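## Task

Use the forceps T1 to take the red 2 vial from well F2 of vial rack R1 and set it upright on the bottom of well C8 in tube carrier TC. Every other vial has to stay upright in its own well, and R1 and TC must stay seated in their nests. At the end T1 goes back into holder H1 with both tips in one slot, and H1 must sit flat on its base. Nothing may depend on the robot holding it: release everything and move the grippers away before ending.

## Robot and tools

Robot and scene. Two arms, left_arm and right_arm, work over one table. Everything is in a single scene frame: origin on the table surface between the arms, +x pointing out across the table, +z up. left_arm is on the +y side; its root sits at (-0.032, +0.322, 0) m, quat_wxyz (+1.000, 0, 0, +0.016). right_arm's root is at (-0.013, -0.278, 0) m, quat_wxyz (+1.000, 0, 0, -0.004). The names left and right are not image sides. Objects: vial rack R1, tube carrier TC (placed between the arms), forceps T1 and their holder H1. Well labels are printed on R1 and TC: letters for rows, numbers for columns, with a triangle marking A1. A vial is picked up by its cap using T1, not directly by the gripper.

Gripper geometry. Each gripper's fingers extend along its own +z axis and close along its own y axis. end_effector_position is the pinch point between the finger pads, under 1 cm behind the tips. Joint ranges (rad), base to gripper: waist -2.618 to 3.054, shoulder 0.000 to 3.142, elbow 0.000 to 3.142, wrist pitch -1.571 to 1.571, wrist yaw -1.571 to 1.571, wrist roll -2.094 to 2.094. Elbows stop just before full extension.

Row format (used by execute_actions rows and by move target). One flat list of 16 numbers covering both arms: left_arm x, y, z, qw, qx, qy, qz, opening, then right_arm the same eight. x, y, z are an absolute goal for the pinch point in metres, scene frame; the quaternion is the absolute goal orientation, w first. Opening runs from -1 (closed) to +1 (fully open, 0.087 m). Every row must include both arms even if one is idle. A target lying over 0.6 m from the arm's last reported position along any gripper axis gets the call refused. Each control step the command is clipped to within 70 mm and 16 degrees of the measured pose; inverse kinematics favours position over orientation. To hold an orientation, resend the same quaternion each time rather than copying the drifted reading. To keep an arm still, resend the full pose from the last result before it stopped, plus the wanted opening.

execute_actions: actions is a list with zero or one entry. Empty list: just returns current state. {"rows": [...], "steps": n}: up to 15 rows, n from 1 to 15 control steps of 1/30 s each (default 15); one row per step, the final row repeated to fill. {"steps": n} alone: a wait up to 300 steps, counted from the previous result, so thinking time is included. pictures (true/false) controls whether images come back. After the last step an arm only continues to its last clipped pose (at most 70 mm more), so check the result and send the remainder.

move: target is one 16-number row of absolute poses; speed is the path top speed in m/s, 0.002 to 0.5 (default 0.25), rotation capped at twice that in rad/s. Each gripper travels a straight line, all finishing together, lasting 0.5 to 10 s (cut off at 10 s). Rotation takes the shorter direction. Paths ignore obstacles and the other arm. Grippers lag, wander and may overshoot speed, most when the arm is near straight. The opening is applied at the start. The result adds a move: line giving the ending (done, off_target, moving, held, fault) and limits (paced = pose clipped; held = some steps blocked, after which the arm may move fast), plus each gripper's distance to its goal.

wait: seconds from 0 to 10; robot gets no new command. zoom_image: camera (cam_head_left, cam_head_right, cam_left_wrist, cam_right_wrist, each 896x504) and region [x0, y0, x1, y1] in pixels from the top-left, no larger than 504 by 504. read_manual: only returns licence text. finished_scene: pass the number of the scene being ended; it cannot be undone. Answering without any tool call ends everything.

Reading results. The state line lists each gripper's position and quaternion; printed positions can be off, more so at long reach. grip_measured is the finger opening on the command scale; the last Joint positions entry per arm is the opening in metres; readings may be off by about 1 mm per gripper. A pose unreachable line means the clearance check altered or blocked that arm's command; HELD marks affected steps. Hand target shows where the controller is now driving each gripper. FAULT lines report arm stops. MOTOR HOT appears at 75 °C; at 90 °C that arm halts for 10 s; at 100 °C it loses holding and drops.

Handling tips. Joint friction can leave the gripper up to about 31 mm short, and tiny commands may not move it. To grasp, command about 0.02 below grip_measured for a firm hold, less for a lighter one; pads manage roughly 20 N, and closing fast squeezes harder. Contacts hurt more at higher speed and with goals set deeper past the contact. The sim keeps running while you think. Brief outside tugs or pushes can occur. Avoid dropping or knocking anything off the table, colliding or pressing the arms together, slamming or shoving hard, and holding loads longer than needed (motor heat).

Each tool is called in YAML: its name, and indented under it one key for each argument.

## Session

execute_actions:
  actions: []

Scene clock: 0.00 s of 12600.00 s.
left_arm: end_effector_position=(+0.4259, +0.6075, +0.3908) grip_measured=+0.987 end_effector_quat_wxyz=(-0.487, +0.809, -0.282, +0.171) | right_arm: end_effector_position=(+0.3418, -0.0740, +0.2461) grip_measured=+0.996 end_effector_quat_wxyz=(-0.020, +0.527, +0.723, +0.446)
Joint positions: left_arm=[ 0.493  1.925  2.313 -0.904 -0.329 -1.754  0.087] | right_arm=[ 0.194  1.49   1.284 -0.618 -0.609  1.693  0.087]
Joint velocities: left_arm=[-0.007  0.007 -0.012 -0.007 -0.095 -0.037  0.001] | right_arm=[-0.002 -0.002 -0.002 -0.022 -0.022  0.007  0.   ]
Hand target (left_arm): +0.426, +0.608, +0.391; -0.487, +0.809, -0.282, +0.171
Hand target (right_arm): +0.342, -0.074, +0.246; -0.020, +0.527, +0.723, +0.446

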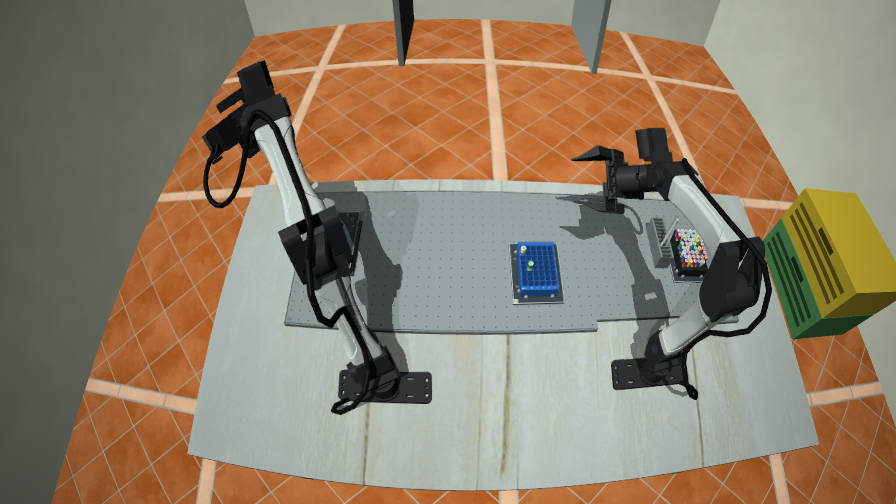

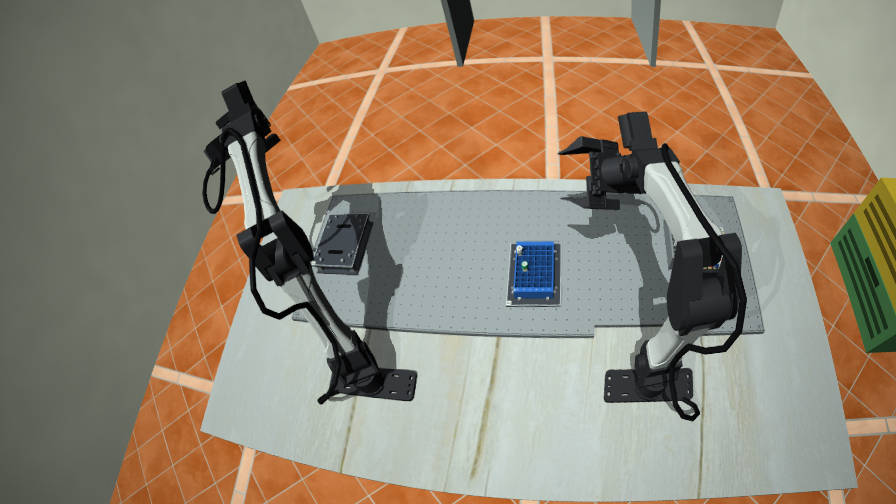

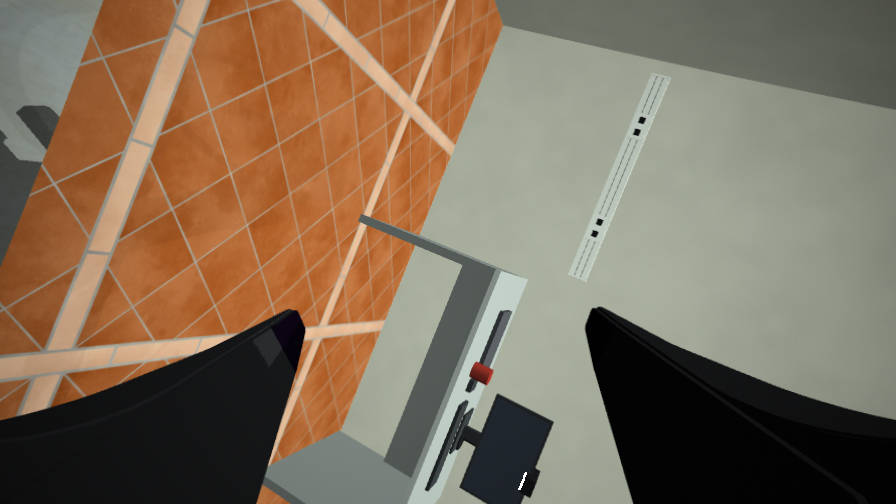

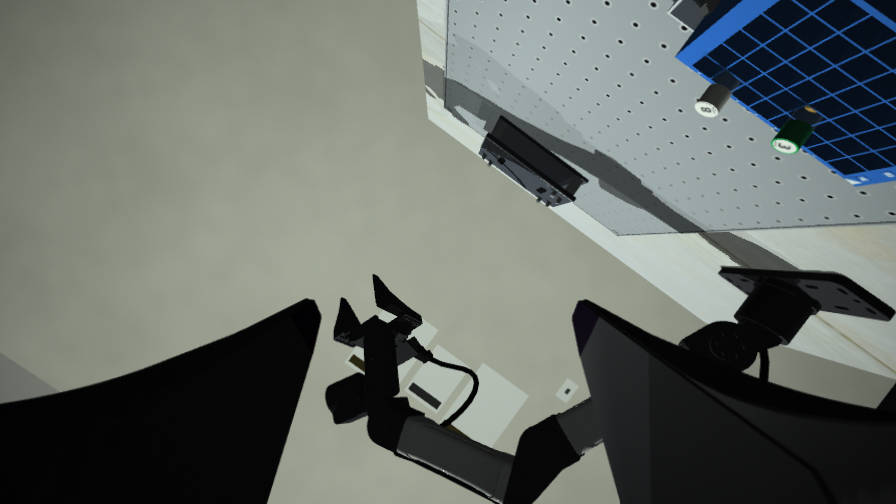

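zoom_image:
  camera: "cam_head_left"
  region: [620, 200, 740, 290]

zoom_image:
  camera: "cam_head_left"
  region: [490, 230, 590, 310]

Region (620, 200, 740, 290) of cam_head_left's 896x504 image, scaled by 4.200, with more detail than that image has; it fills the top 378 rows of this view, and the rest is white.

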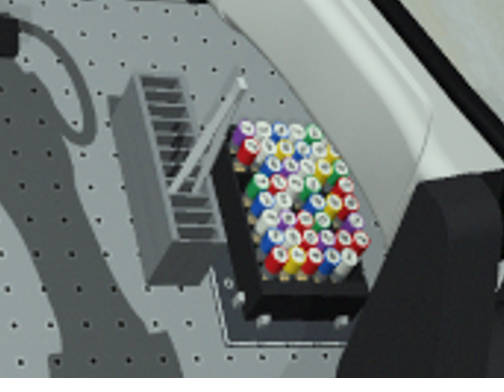

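Region (490, 230, 590, 310) of cam_head_left's 896x504 image, scaled by 5.040, with more detail than that image has; it fills the top 403 rows of this view, and the rest is white.

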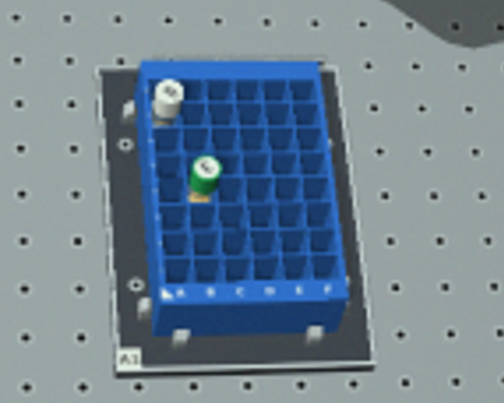

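move:
  target: [0.30,0.30,0.25,0.342,0,0.94,0,1,0.28,-0.36,0.25,0.342,0,0.94,0,1]

Scene clock: 8.37 s of 12600.00 s.
left_arm: end_effector_position=(+0.3007, +0.3045, +0.2557) grip_measured=+0.987 end_effector_quat_wxyz=(+0.356, -0.003, +0.935, -0.003) | right_arm: end_effector_position=(+0.2849, -0.3588, +0.2495) grip_measured=+0.996 end_effector_quat_wxyz=(+0.327, -0.004, +0.945, +0.002)
Joint positions: left_arm=[-0.096  1.366  1.524 -1.002 -0.038 -0.056  0.087] | right_arm=[-0.345  1.35   1.525 -1.112 -0.221 -0.288  0.087]
Joint velocities: left_arm=[-0.002 -0.007 -0.007 -0.066 -0.081 -0.007 -0.   ] | right_arm=[-0.012 -0.007  0.002  0.051  0.037 -0.007  0.002]
Hand target (left_arm): +0.300, +0.304, +0.249; +0.347, +0.003, +0.938, +0.001
Hand target (right_arm): +0.283, -0.363, +0.250; +0.335, -0.004, +0.942, -0.007
Off the commanded pose (left_arm): 0.007 m, 2 deg.
Off the commanded pose (right_arm): 0.005 m, 2 deg.
After step 90, 0.33 s passed at rest.
move: done

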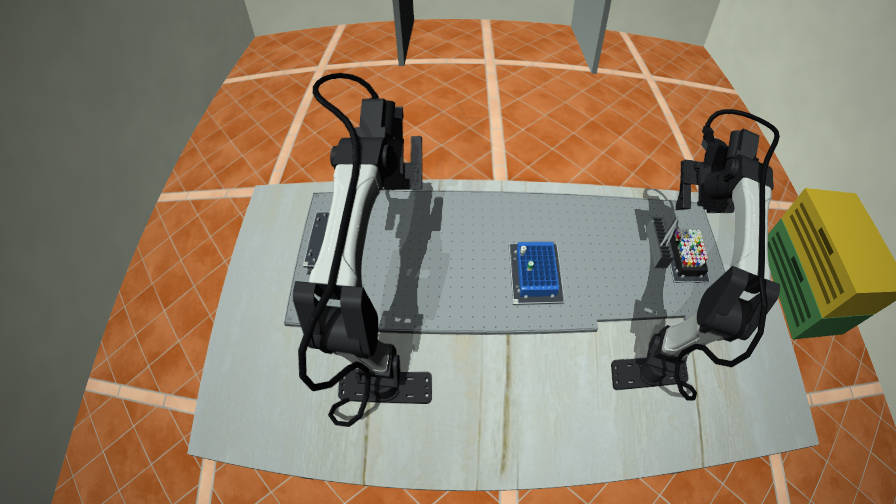

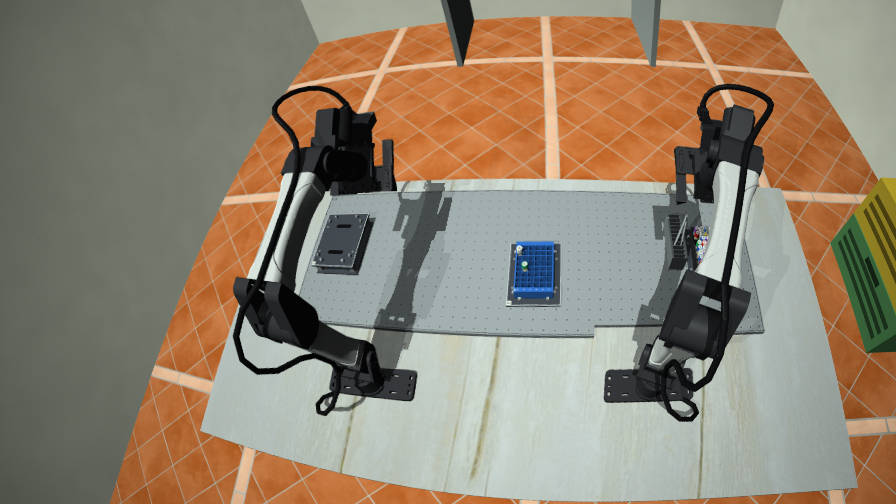

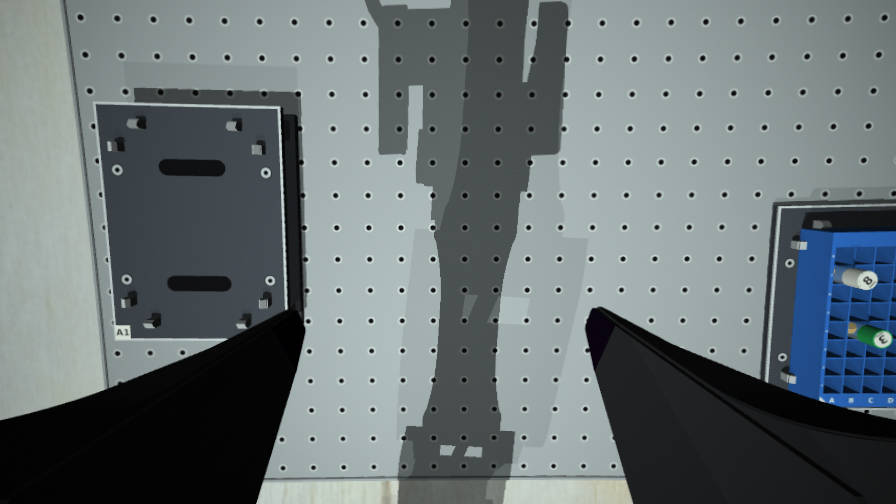

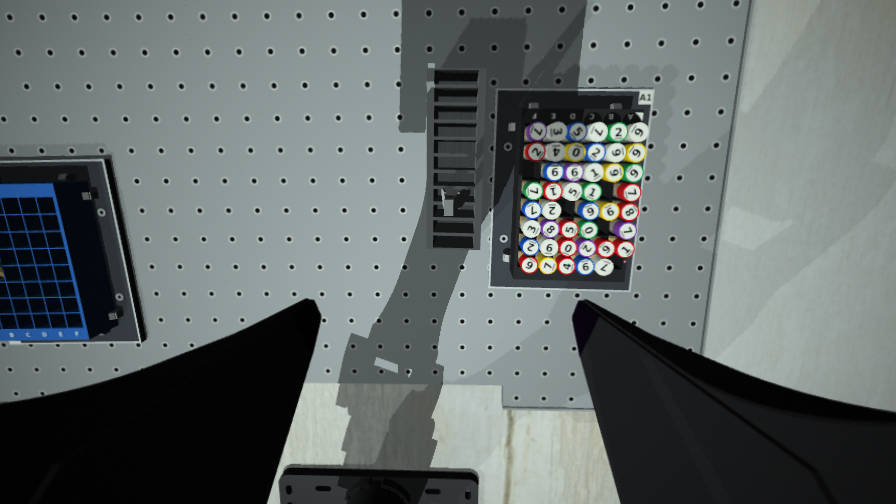

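move:
  target: [0.30,0.30,0.25,0.342,0,0.94,0,1,0.30,-0.362,0.19,0,0,1,0,0.2]

Scene clock: 11.50 s of 12600.00 s.
left_arm: end_effector_position=(+0.2972, +0.3022, +0.2536) grip_measured=+0.987 end_effector_quat_wxyz=(+0.348, -0.000, +0.937, -0.002) | right_arm: end_effector_position=(+0.2995, -0.3628, +0.1843) grip_measured=+0.200 end_effector_quat_wxyz=(+0.040, -0.003, +0.999, -0.001)
Joint positions: left_arm=[-0.108  1.366  1.524 -1.018 -0.047 -0.059  0.087] | right_arm=[-0.236  1.89   1.94  -1.543 -0.018 -0.25   0.053]
Joint velocities: left_arm=[ 0.002  0.002  0.017 -0.007 -0.022  0.022 -0.001] | right_arm=[ 0.007 -0.032 -0.022 -0.081  0.007 -0.022 -0.001]
Hand target (left_arm): +0.300, +0.300, +0.250; +0.342, +0.000, +0.940, -0.000
Hand target (right_arm): +0.301, -0.362, +0.188; +0.038, -0.004, +0.999, -0.007
Off the commanded pose (left_arm): 0.005 m, 1 deg.
Off the commanded pose (right_arm): 0.006 m, 5 deg.
joint sent to its limit (right arm) — the command would take joint 4 (wrist pitch) past its lower limit, so that joint was sent only as far as its limit.
move: off_target (right_arm)

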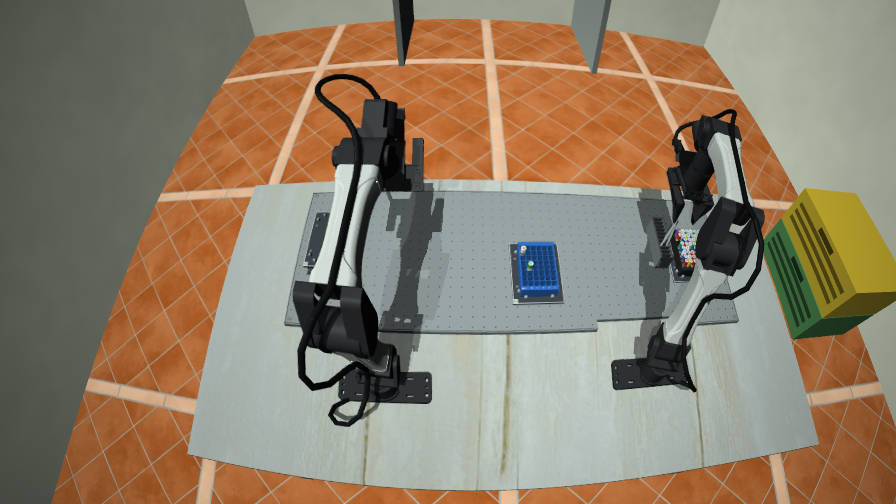

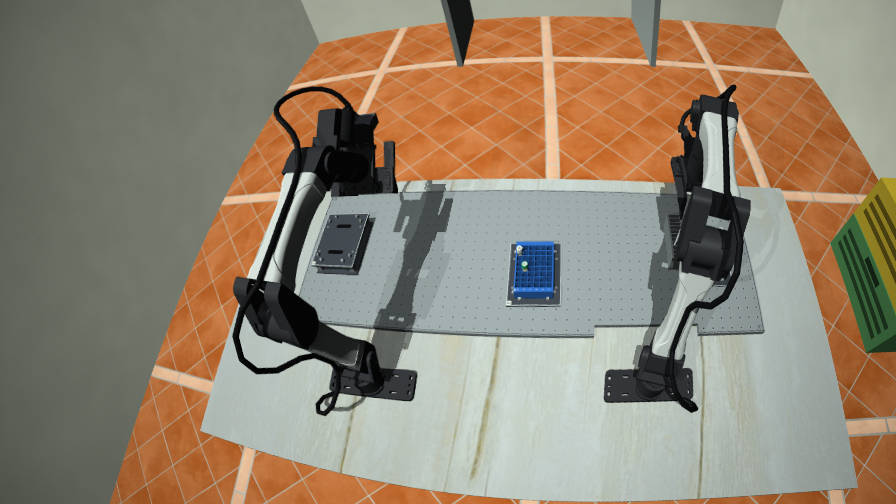

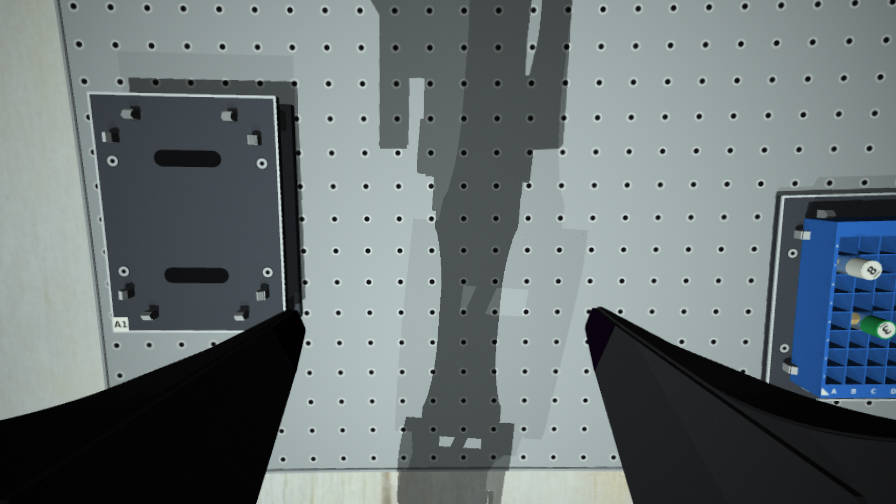

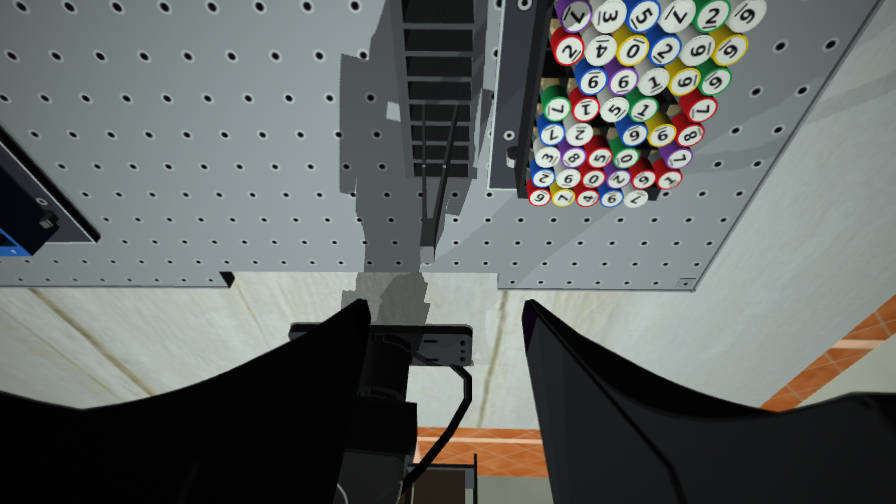

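move:
  target: [0.31,-0.12,0.14,0.612,0.354,0.354,-0.612,1,0.307,-0.357,0.15,0.174,0,0.985,0,0.0]
  speed: 0.15

Scene clock: 20.53 s of 12600.00 s.
left_arm: end_effector_position=(+0.3131, -0.1170, +0.1314) grip_measured=+0.987 end_effector_quat_wxyz=(+0.563, +0.402, +0.462, -0.556) | right_arm: end_effector_position=(+0.3089, -0.3553, +0.1499) grip_measured=+0.000 end_effector_quat_wxyz=(+0.163, -0.007, +0.987, -0.004)
Joint positions: left_arm=[-0.69   2.338  1.166  1.54   0.802 -0.334  0.087] | right_arm=[-0.236  1.645  1.496 -1.102 -0.072 -0.247  0.044]
Joint velocities: left_arm=[-0.007  0.002 -0.017 -0.007  0.081  0.007 -0.   ] | right_arm=[ 0.002  0.002  0.017  0.051 -0.022  0.066 -0.001]
Hand target (left_arm): +0.313, -0.122, +0.142; +0.574, +0.410, +0.440, -0.556
Hand target (right_arm): +0.307, -0.357, +0.151; +0.174, +0.001, +0.985, -0.001
Off the commanded pose (left_arm): 0.010 m, 16 deg; orientation clipped at the last step of the last action.
Off the commanded pose (right_arm): 0.003 m, 2 deg.
joint sent to its limit (left arm) — the command would take joint 4 (wrist pitch) past its upper limit, so that joint was sent only as far as its limit.
move: off_target (left_arm); limits=paced

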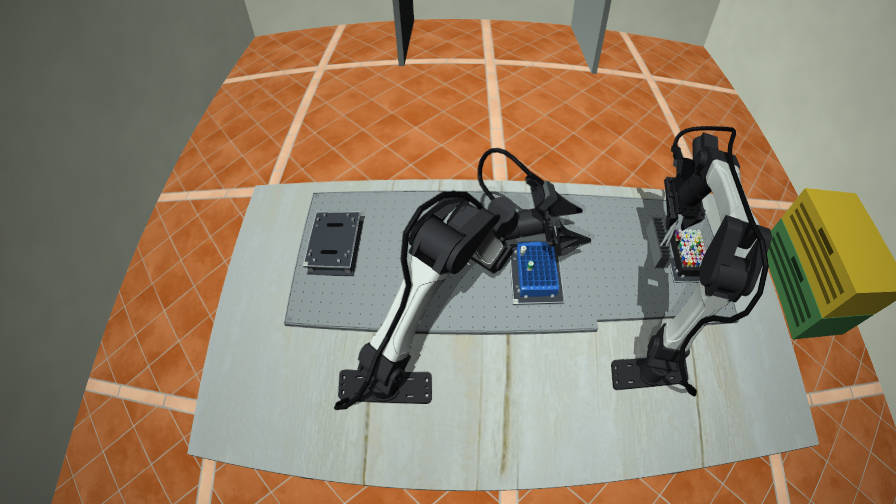

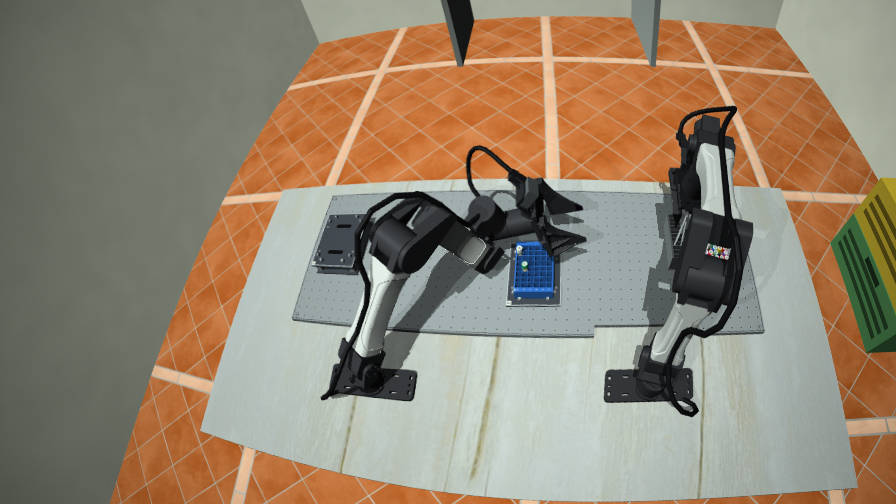

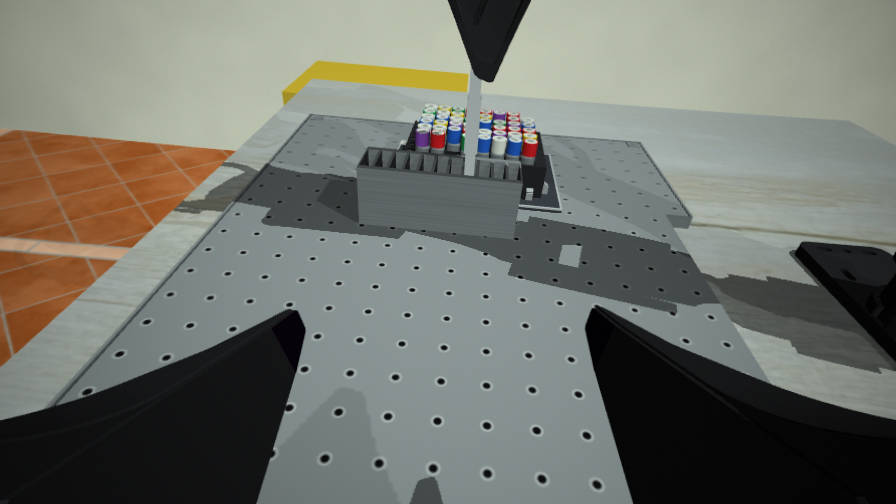

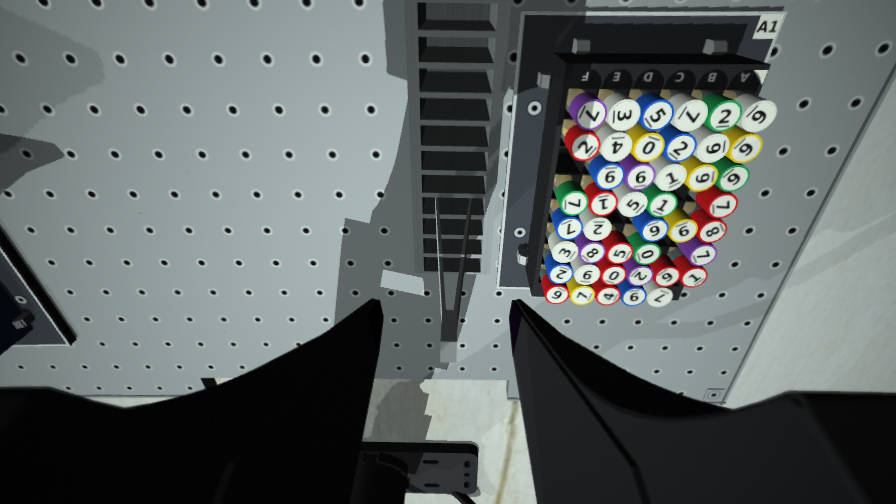

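move:
  target: [0.3131,-0.117,0.1314,0.563,0.402,0.462,-0.556,1,0.315,-0.359,0.105,0.174,0,0.985,0,-0.3]
  speed: 0.05

Scene clock: 22.77 s of 12600.00 s.
left_arm: end_effector_position=(+0.3126, -0.1170, +0.1313) grip_measured=+0.987 end_effector_quat_wxyz=(+0.562, +0.403, +0.461, -0.556) | right_arm: end_effector_position=(+0.3165, -0.3566, +0.1134) grip_measured=-0.300 end_effector_quat_wxyz=(+0.177, -0.008, +0.984, -0.006)
Joint positions: left_arm=[-0.69   2.338  1.166  1.54   0.805 -0.334  0.087] | right_arm=[-0.236  1.645  1.347 -0.923 -0.075 -0.247  0.031]
Joint velocities: left_arm=[ 0.002  0.012 -0.032  0.037 -0.022 -0.037  0.   ] | right_arm=[ 0.022  0.002 -0.022  0.022  0.007  0.007 -0.   ]
Hand target (left_arm): +0.313, -0.117, +0.131; +0.563, +0.402, +0.462, -0.556
Hand target (right_arm): +0.315, -0.359, +0.105; +0.174, +0.000, +0.985, -0.000
Off the commanded pose (left_arm): 0.001 m, 0 deg.
Off the commanded pose (right_arm): 0.009 m, 1 deg.
move: done

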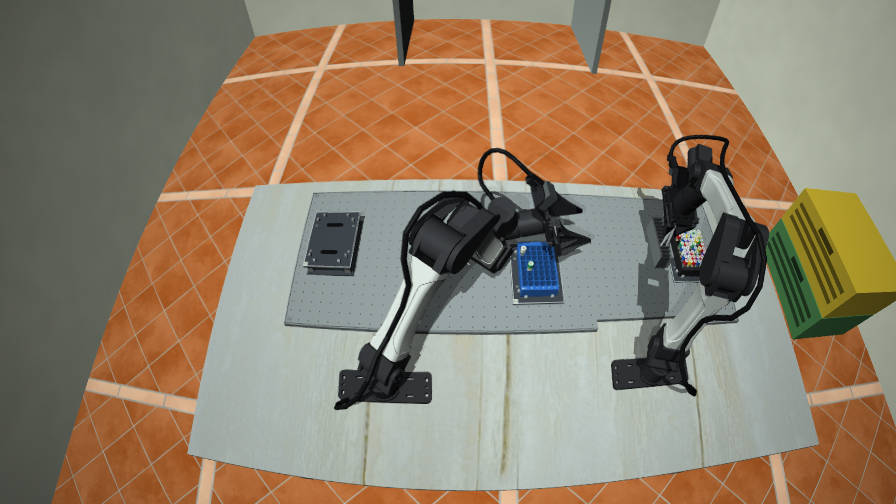

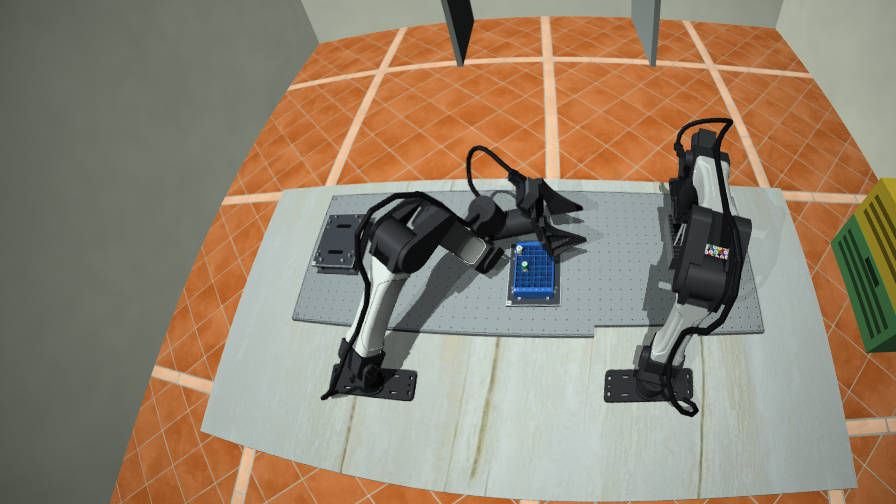

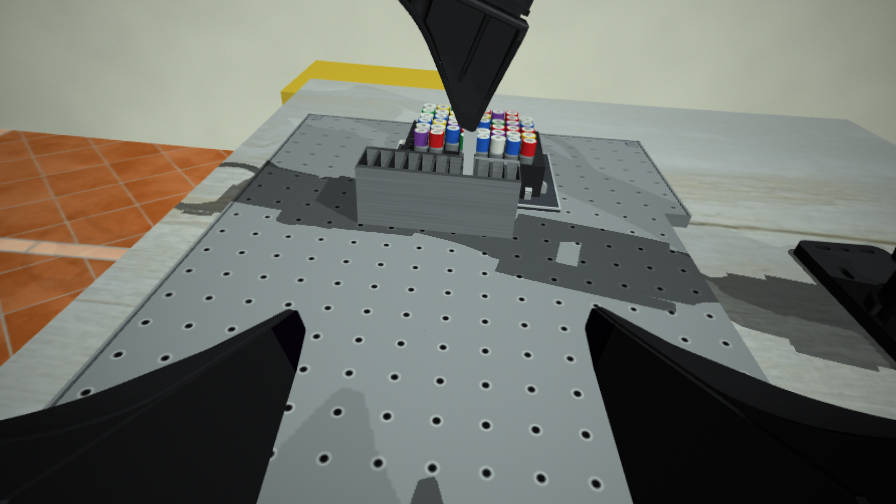

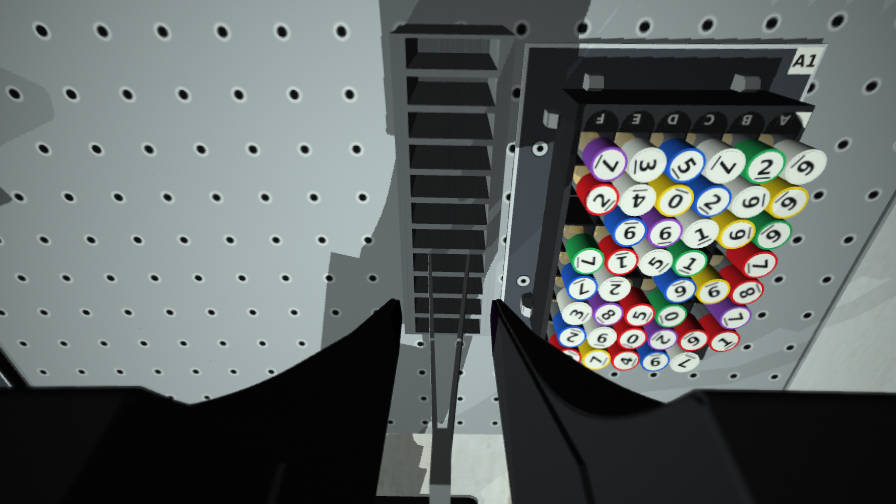

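move:
  target: [0.3131,-0.117,0.1314,0.563,0.402,0.462,-0.556,1,0.315,-0.359,0.093,0.174,0,0.985,0,-0.6]
  speed: 0.03

move:
  target: [0.3131,-0.117,0.1314,0.563,0.402,0.462,-0.556,1,0.315,-0.359,0.093,0.174,0,0.985,0,-0.77]
  speed: 0.03

Scene clock: 24.60 s of 12600.00 s.
left_arm: end_effector_position=(+0.3126, -0.1170, +0.1313) grip_measured=+0.987 end_effector_quat_wxyz=(+0.562, +0.403, +0.461, -0.556) | right_arm: end_effector_position=(+0.3161, -0.3564, +0.1025) grip_measured=-0.600 end_effector_quat_wxyz=(+0.178, -0.008, +0.984, -0.006)
Joint positions: left_arm=[-0.69   2.338  1.166  1.54   0.805 -0.334  0.087] | right_arm=[-0.236  1.645  1.303 -0.878 -0.075 -0.247  0.018]
Joint velocities: left_arm=[-0.007  0.007  0.007 -0.051 -0.066 -0.022  0.   ] | right_arm=[-0.007 -0.012 -0.027  0.022 -0.022 -0.095  0.001]
Hand target (left_arm): +0.313, -0.117, +0.131; +0.563, +0.402, +0.462, -0.556
Hand target (right_arm): +0.315, -0.359, +0.093; +0.174, -0.000, +0.985, -0.000
Off the commanded pose (left_arm): 0.001 m, 0 deg.
Off the commanded pose (right_arm): 0.010 m, 1 deg.
move: done

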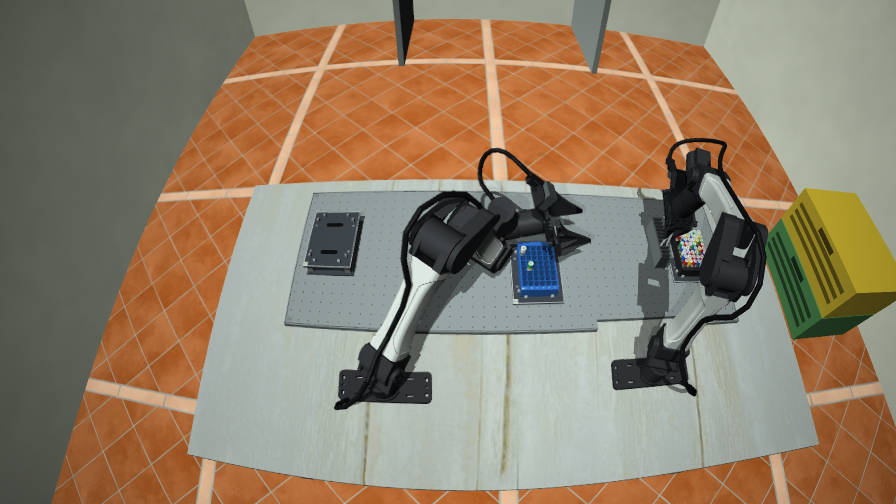

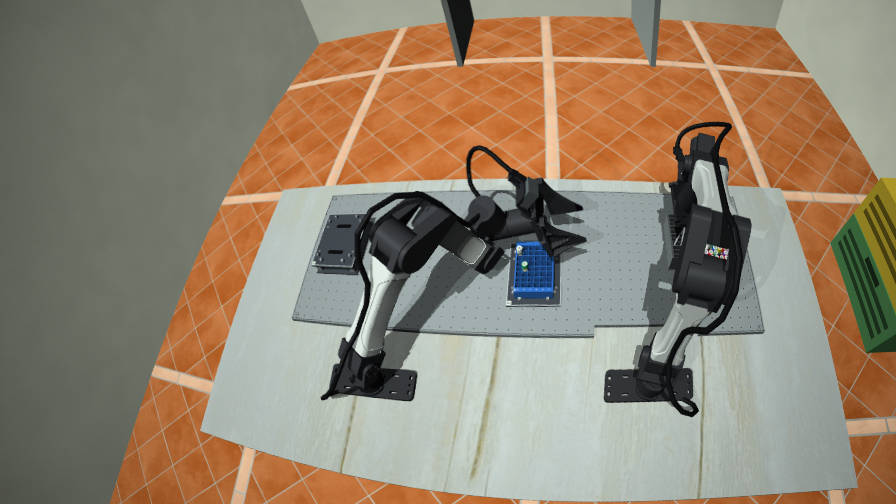

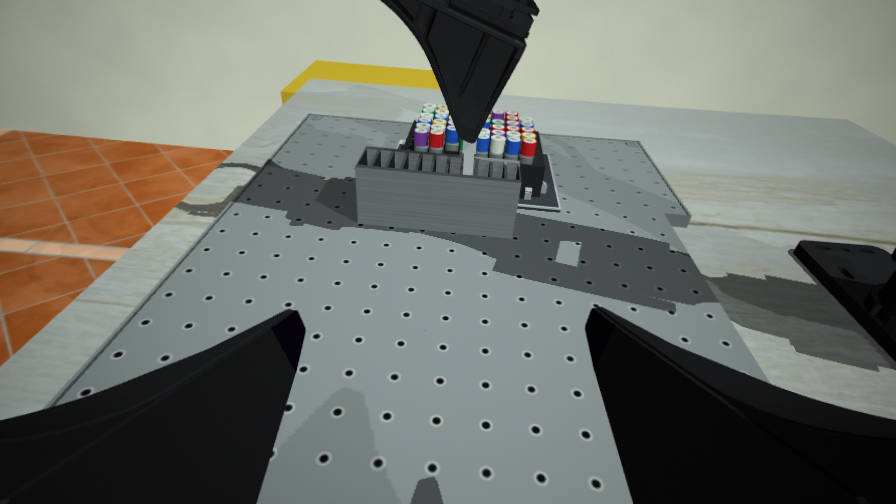

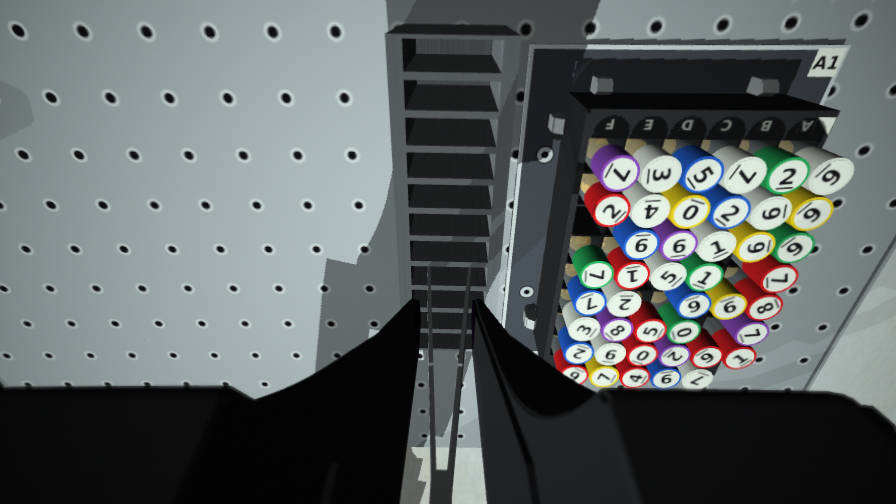

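Scene clock: 25.30 s of 12600.00 s.
left_arm: end_effector_position=(+0.3126, -0.1170, +0.1313) grip_measured=+0.987 end_effector_quat_wxyz=(+0.562, +0.403, +0.461, -0.556) | right_arm: end_effector_position=(+0.3165, -0.3564, +0.1026) grip_measured=-0.770 end_effector_quat_wxyz=(+0.179, -0.008, +0.984, -0.006)
Joint positions: left_arm=[-0.69   2.338  1.166  1.54   0.805 -0.334  0.087] | right_arm=[-0.236  1.645  1.303 -0.876 -0.076 -0.247  0.01 ]
Joint velocities: left_arm=[ 0.002 -0.012 -0.002 -0.007 -0.037 -0.051  0.001] | right_arm=[ 0.007 -0.002 -0.032 -0.095  0.022 -0.051 -0.   ]
Hand target (left_arm): +0.313, -0.117, +0.131; +0.563, +0.402, +0.462, -0.556
Hand target (right_arm): +0.315, -0.359, +0.093; +0.174, -0.000, +0.985, -0.000
Off the commanded pose (left_arm): 0.001 m, 0 deg.
Off the commanded pose (right_arm): 0.010 m, 1 deg.
move: done

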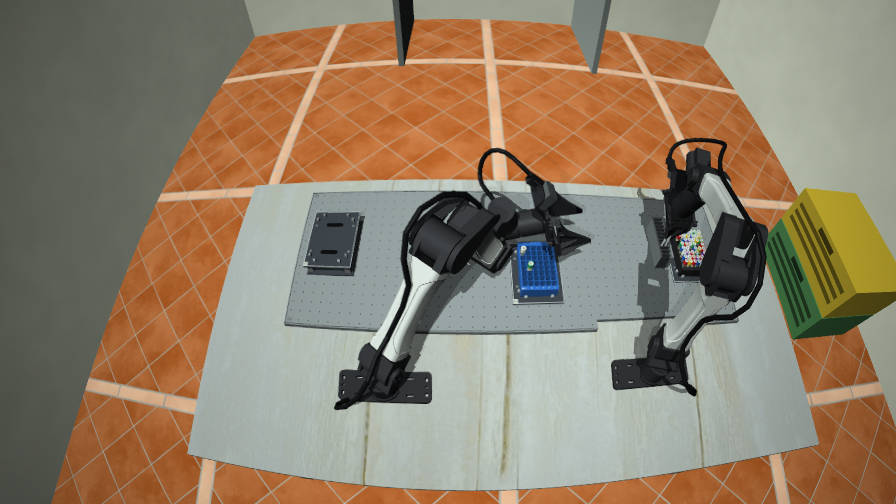

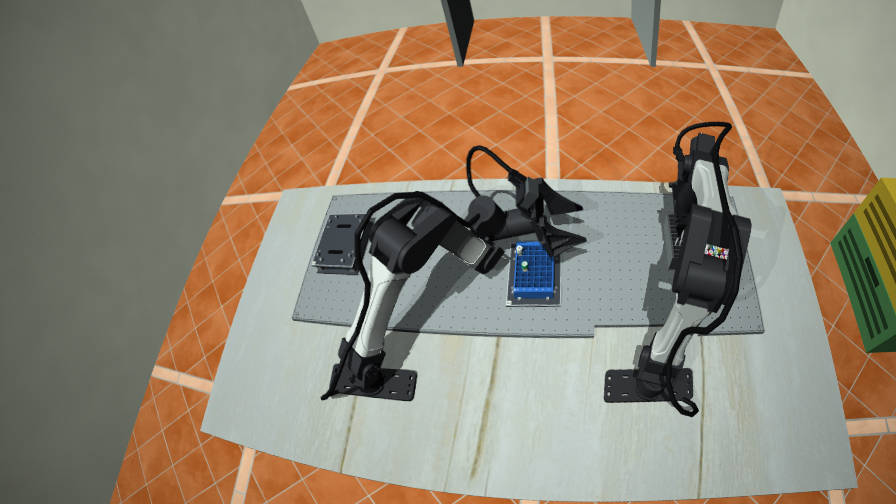

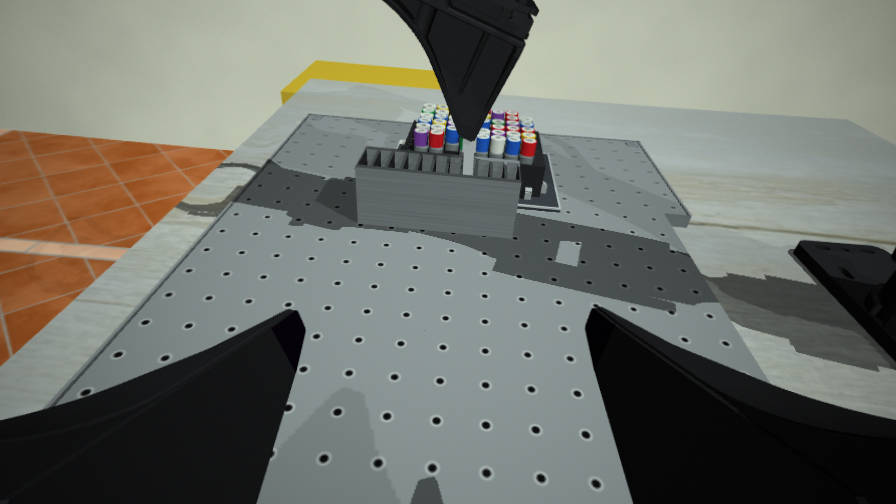

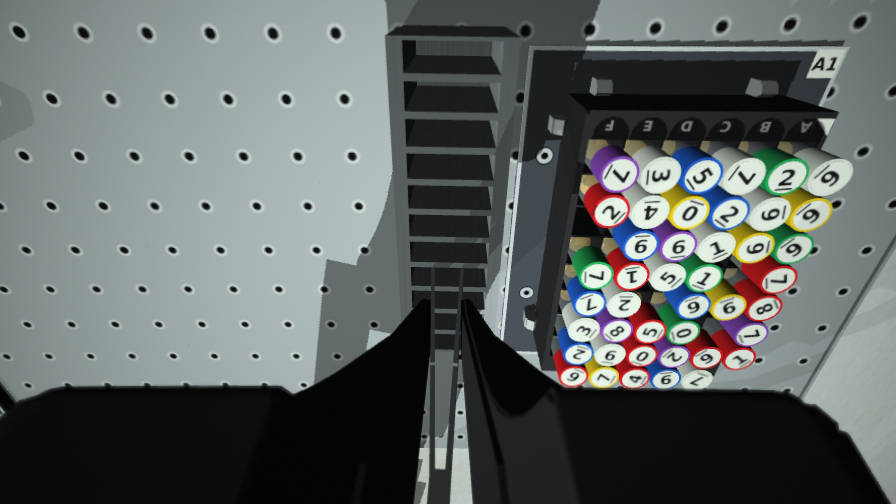

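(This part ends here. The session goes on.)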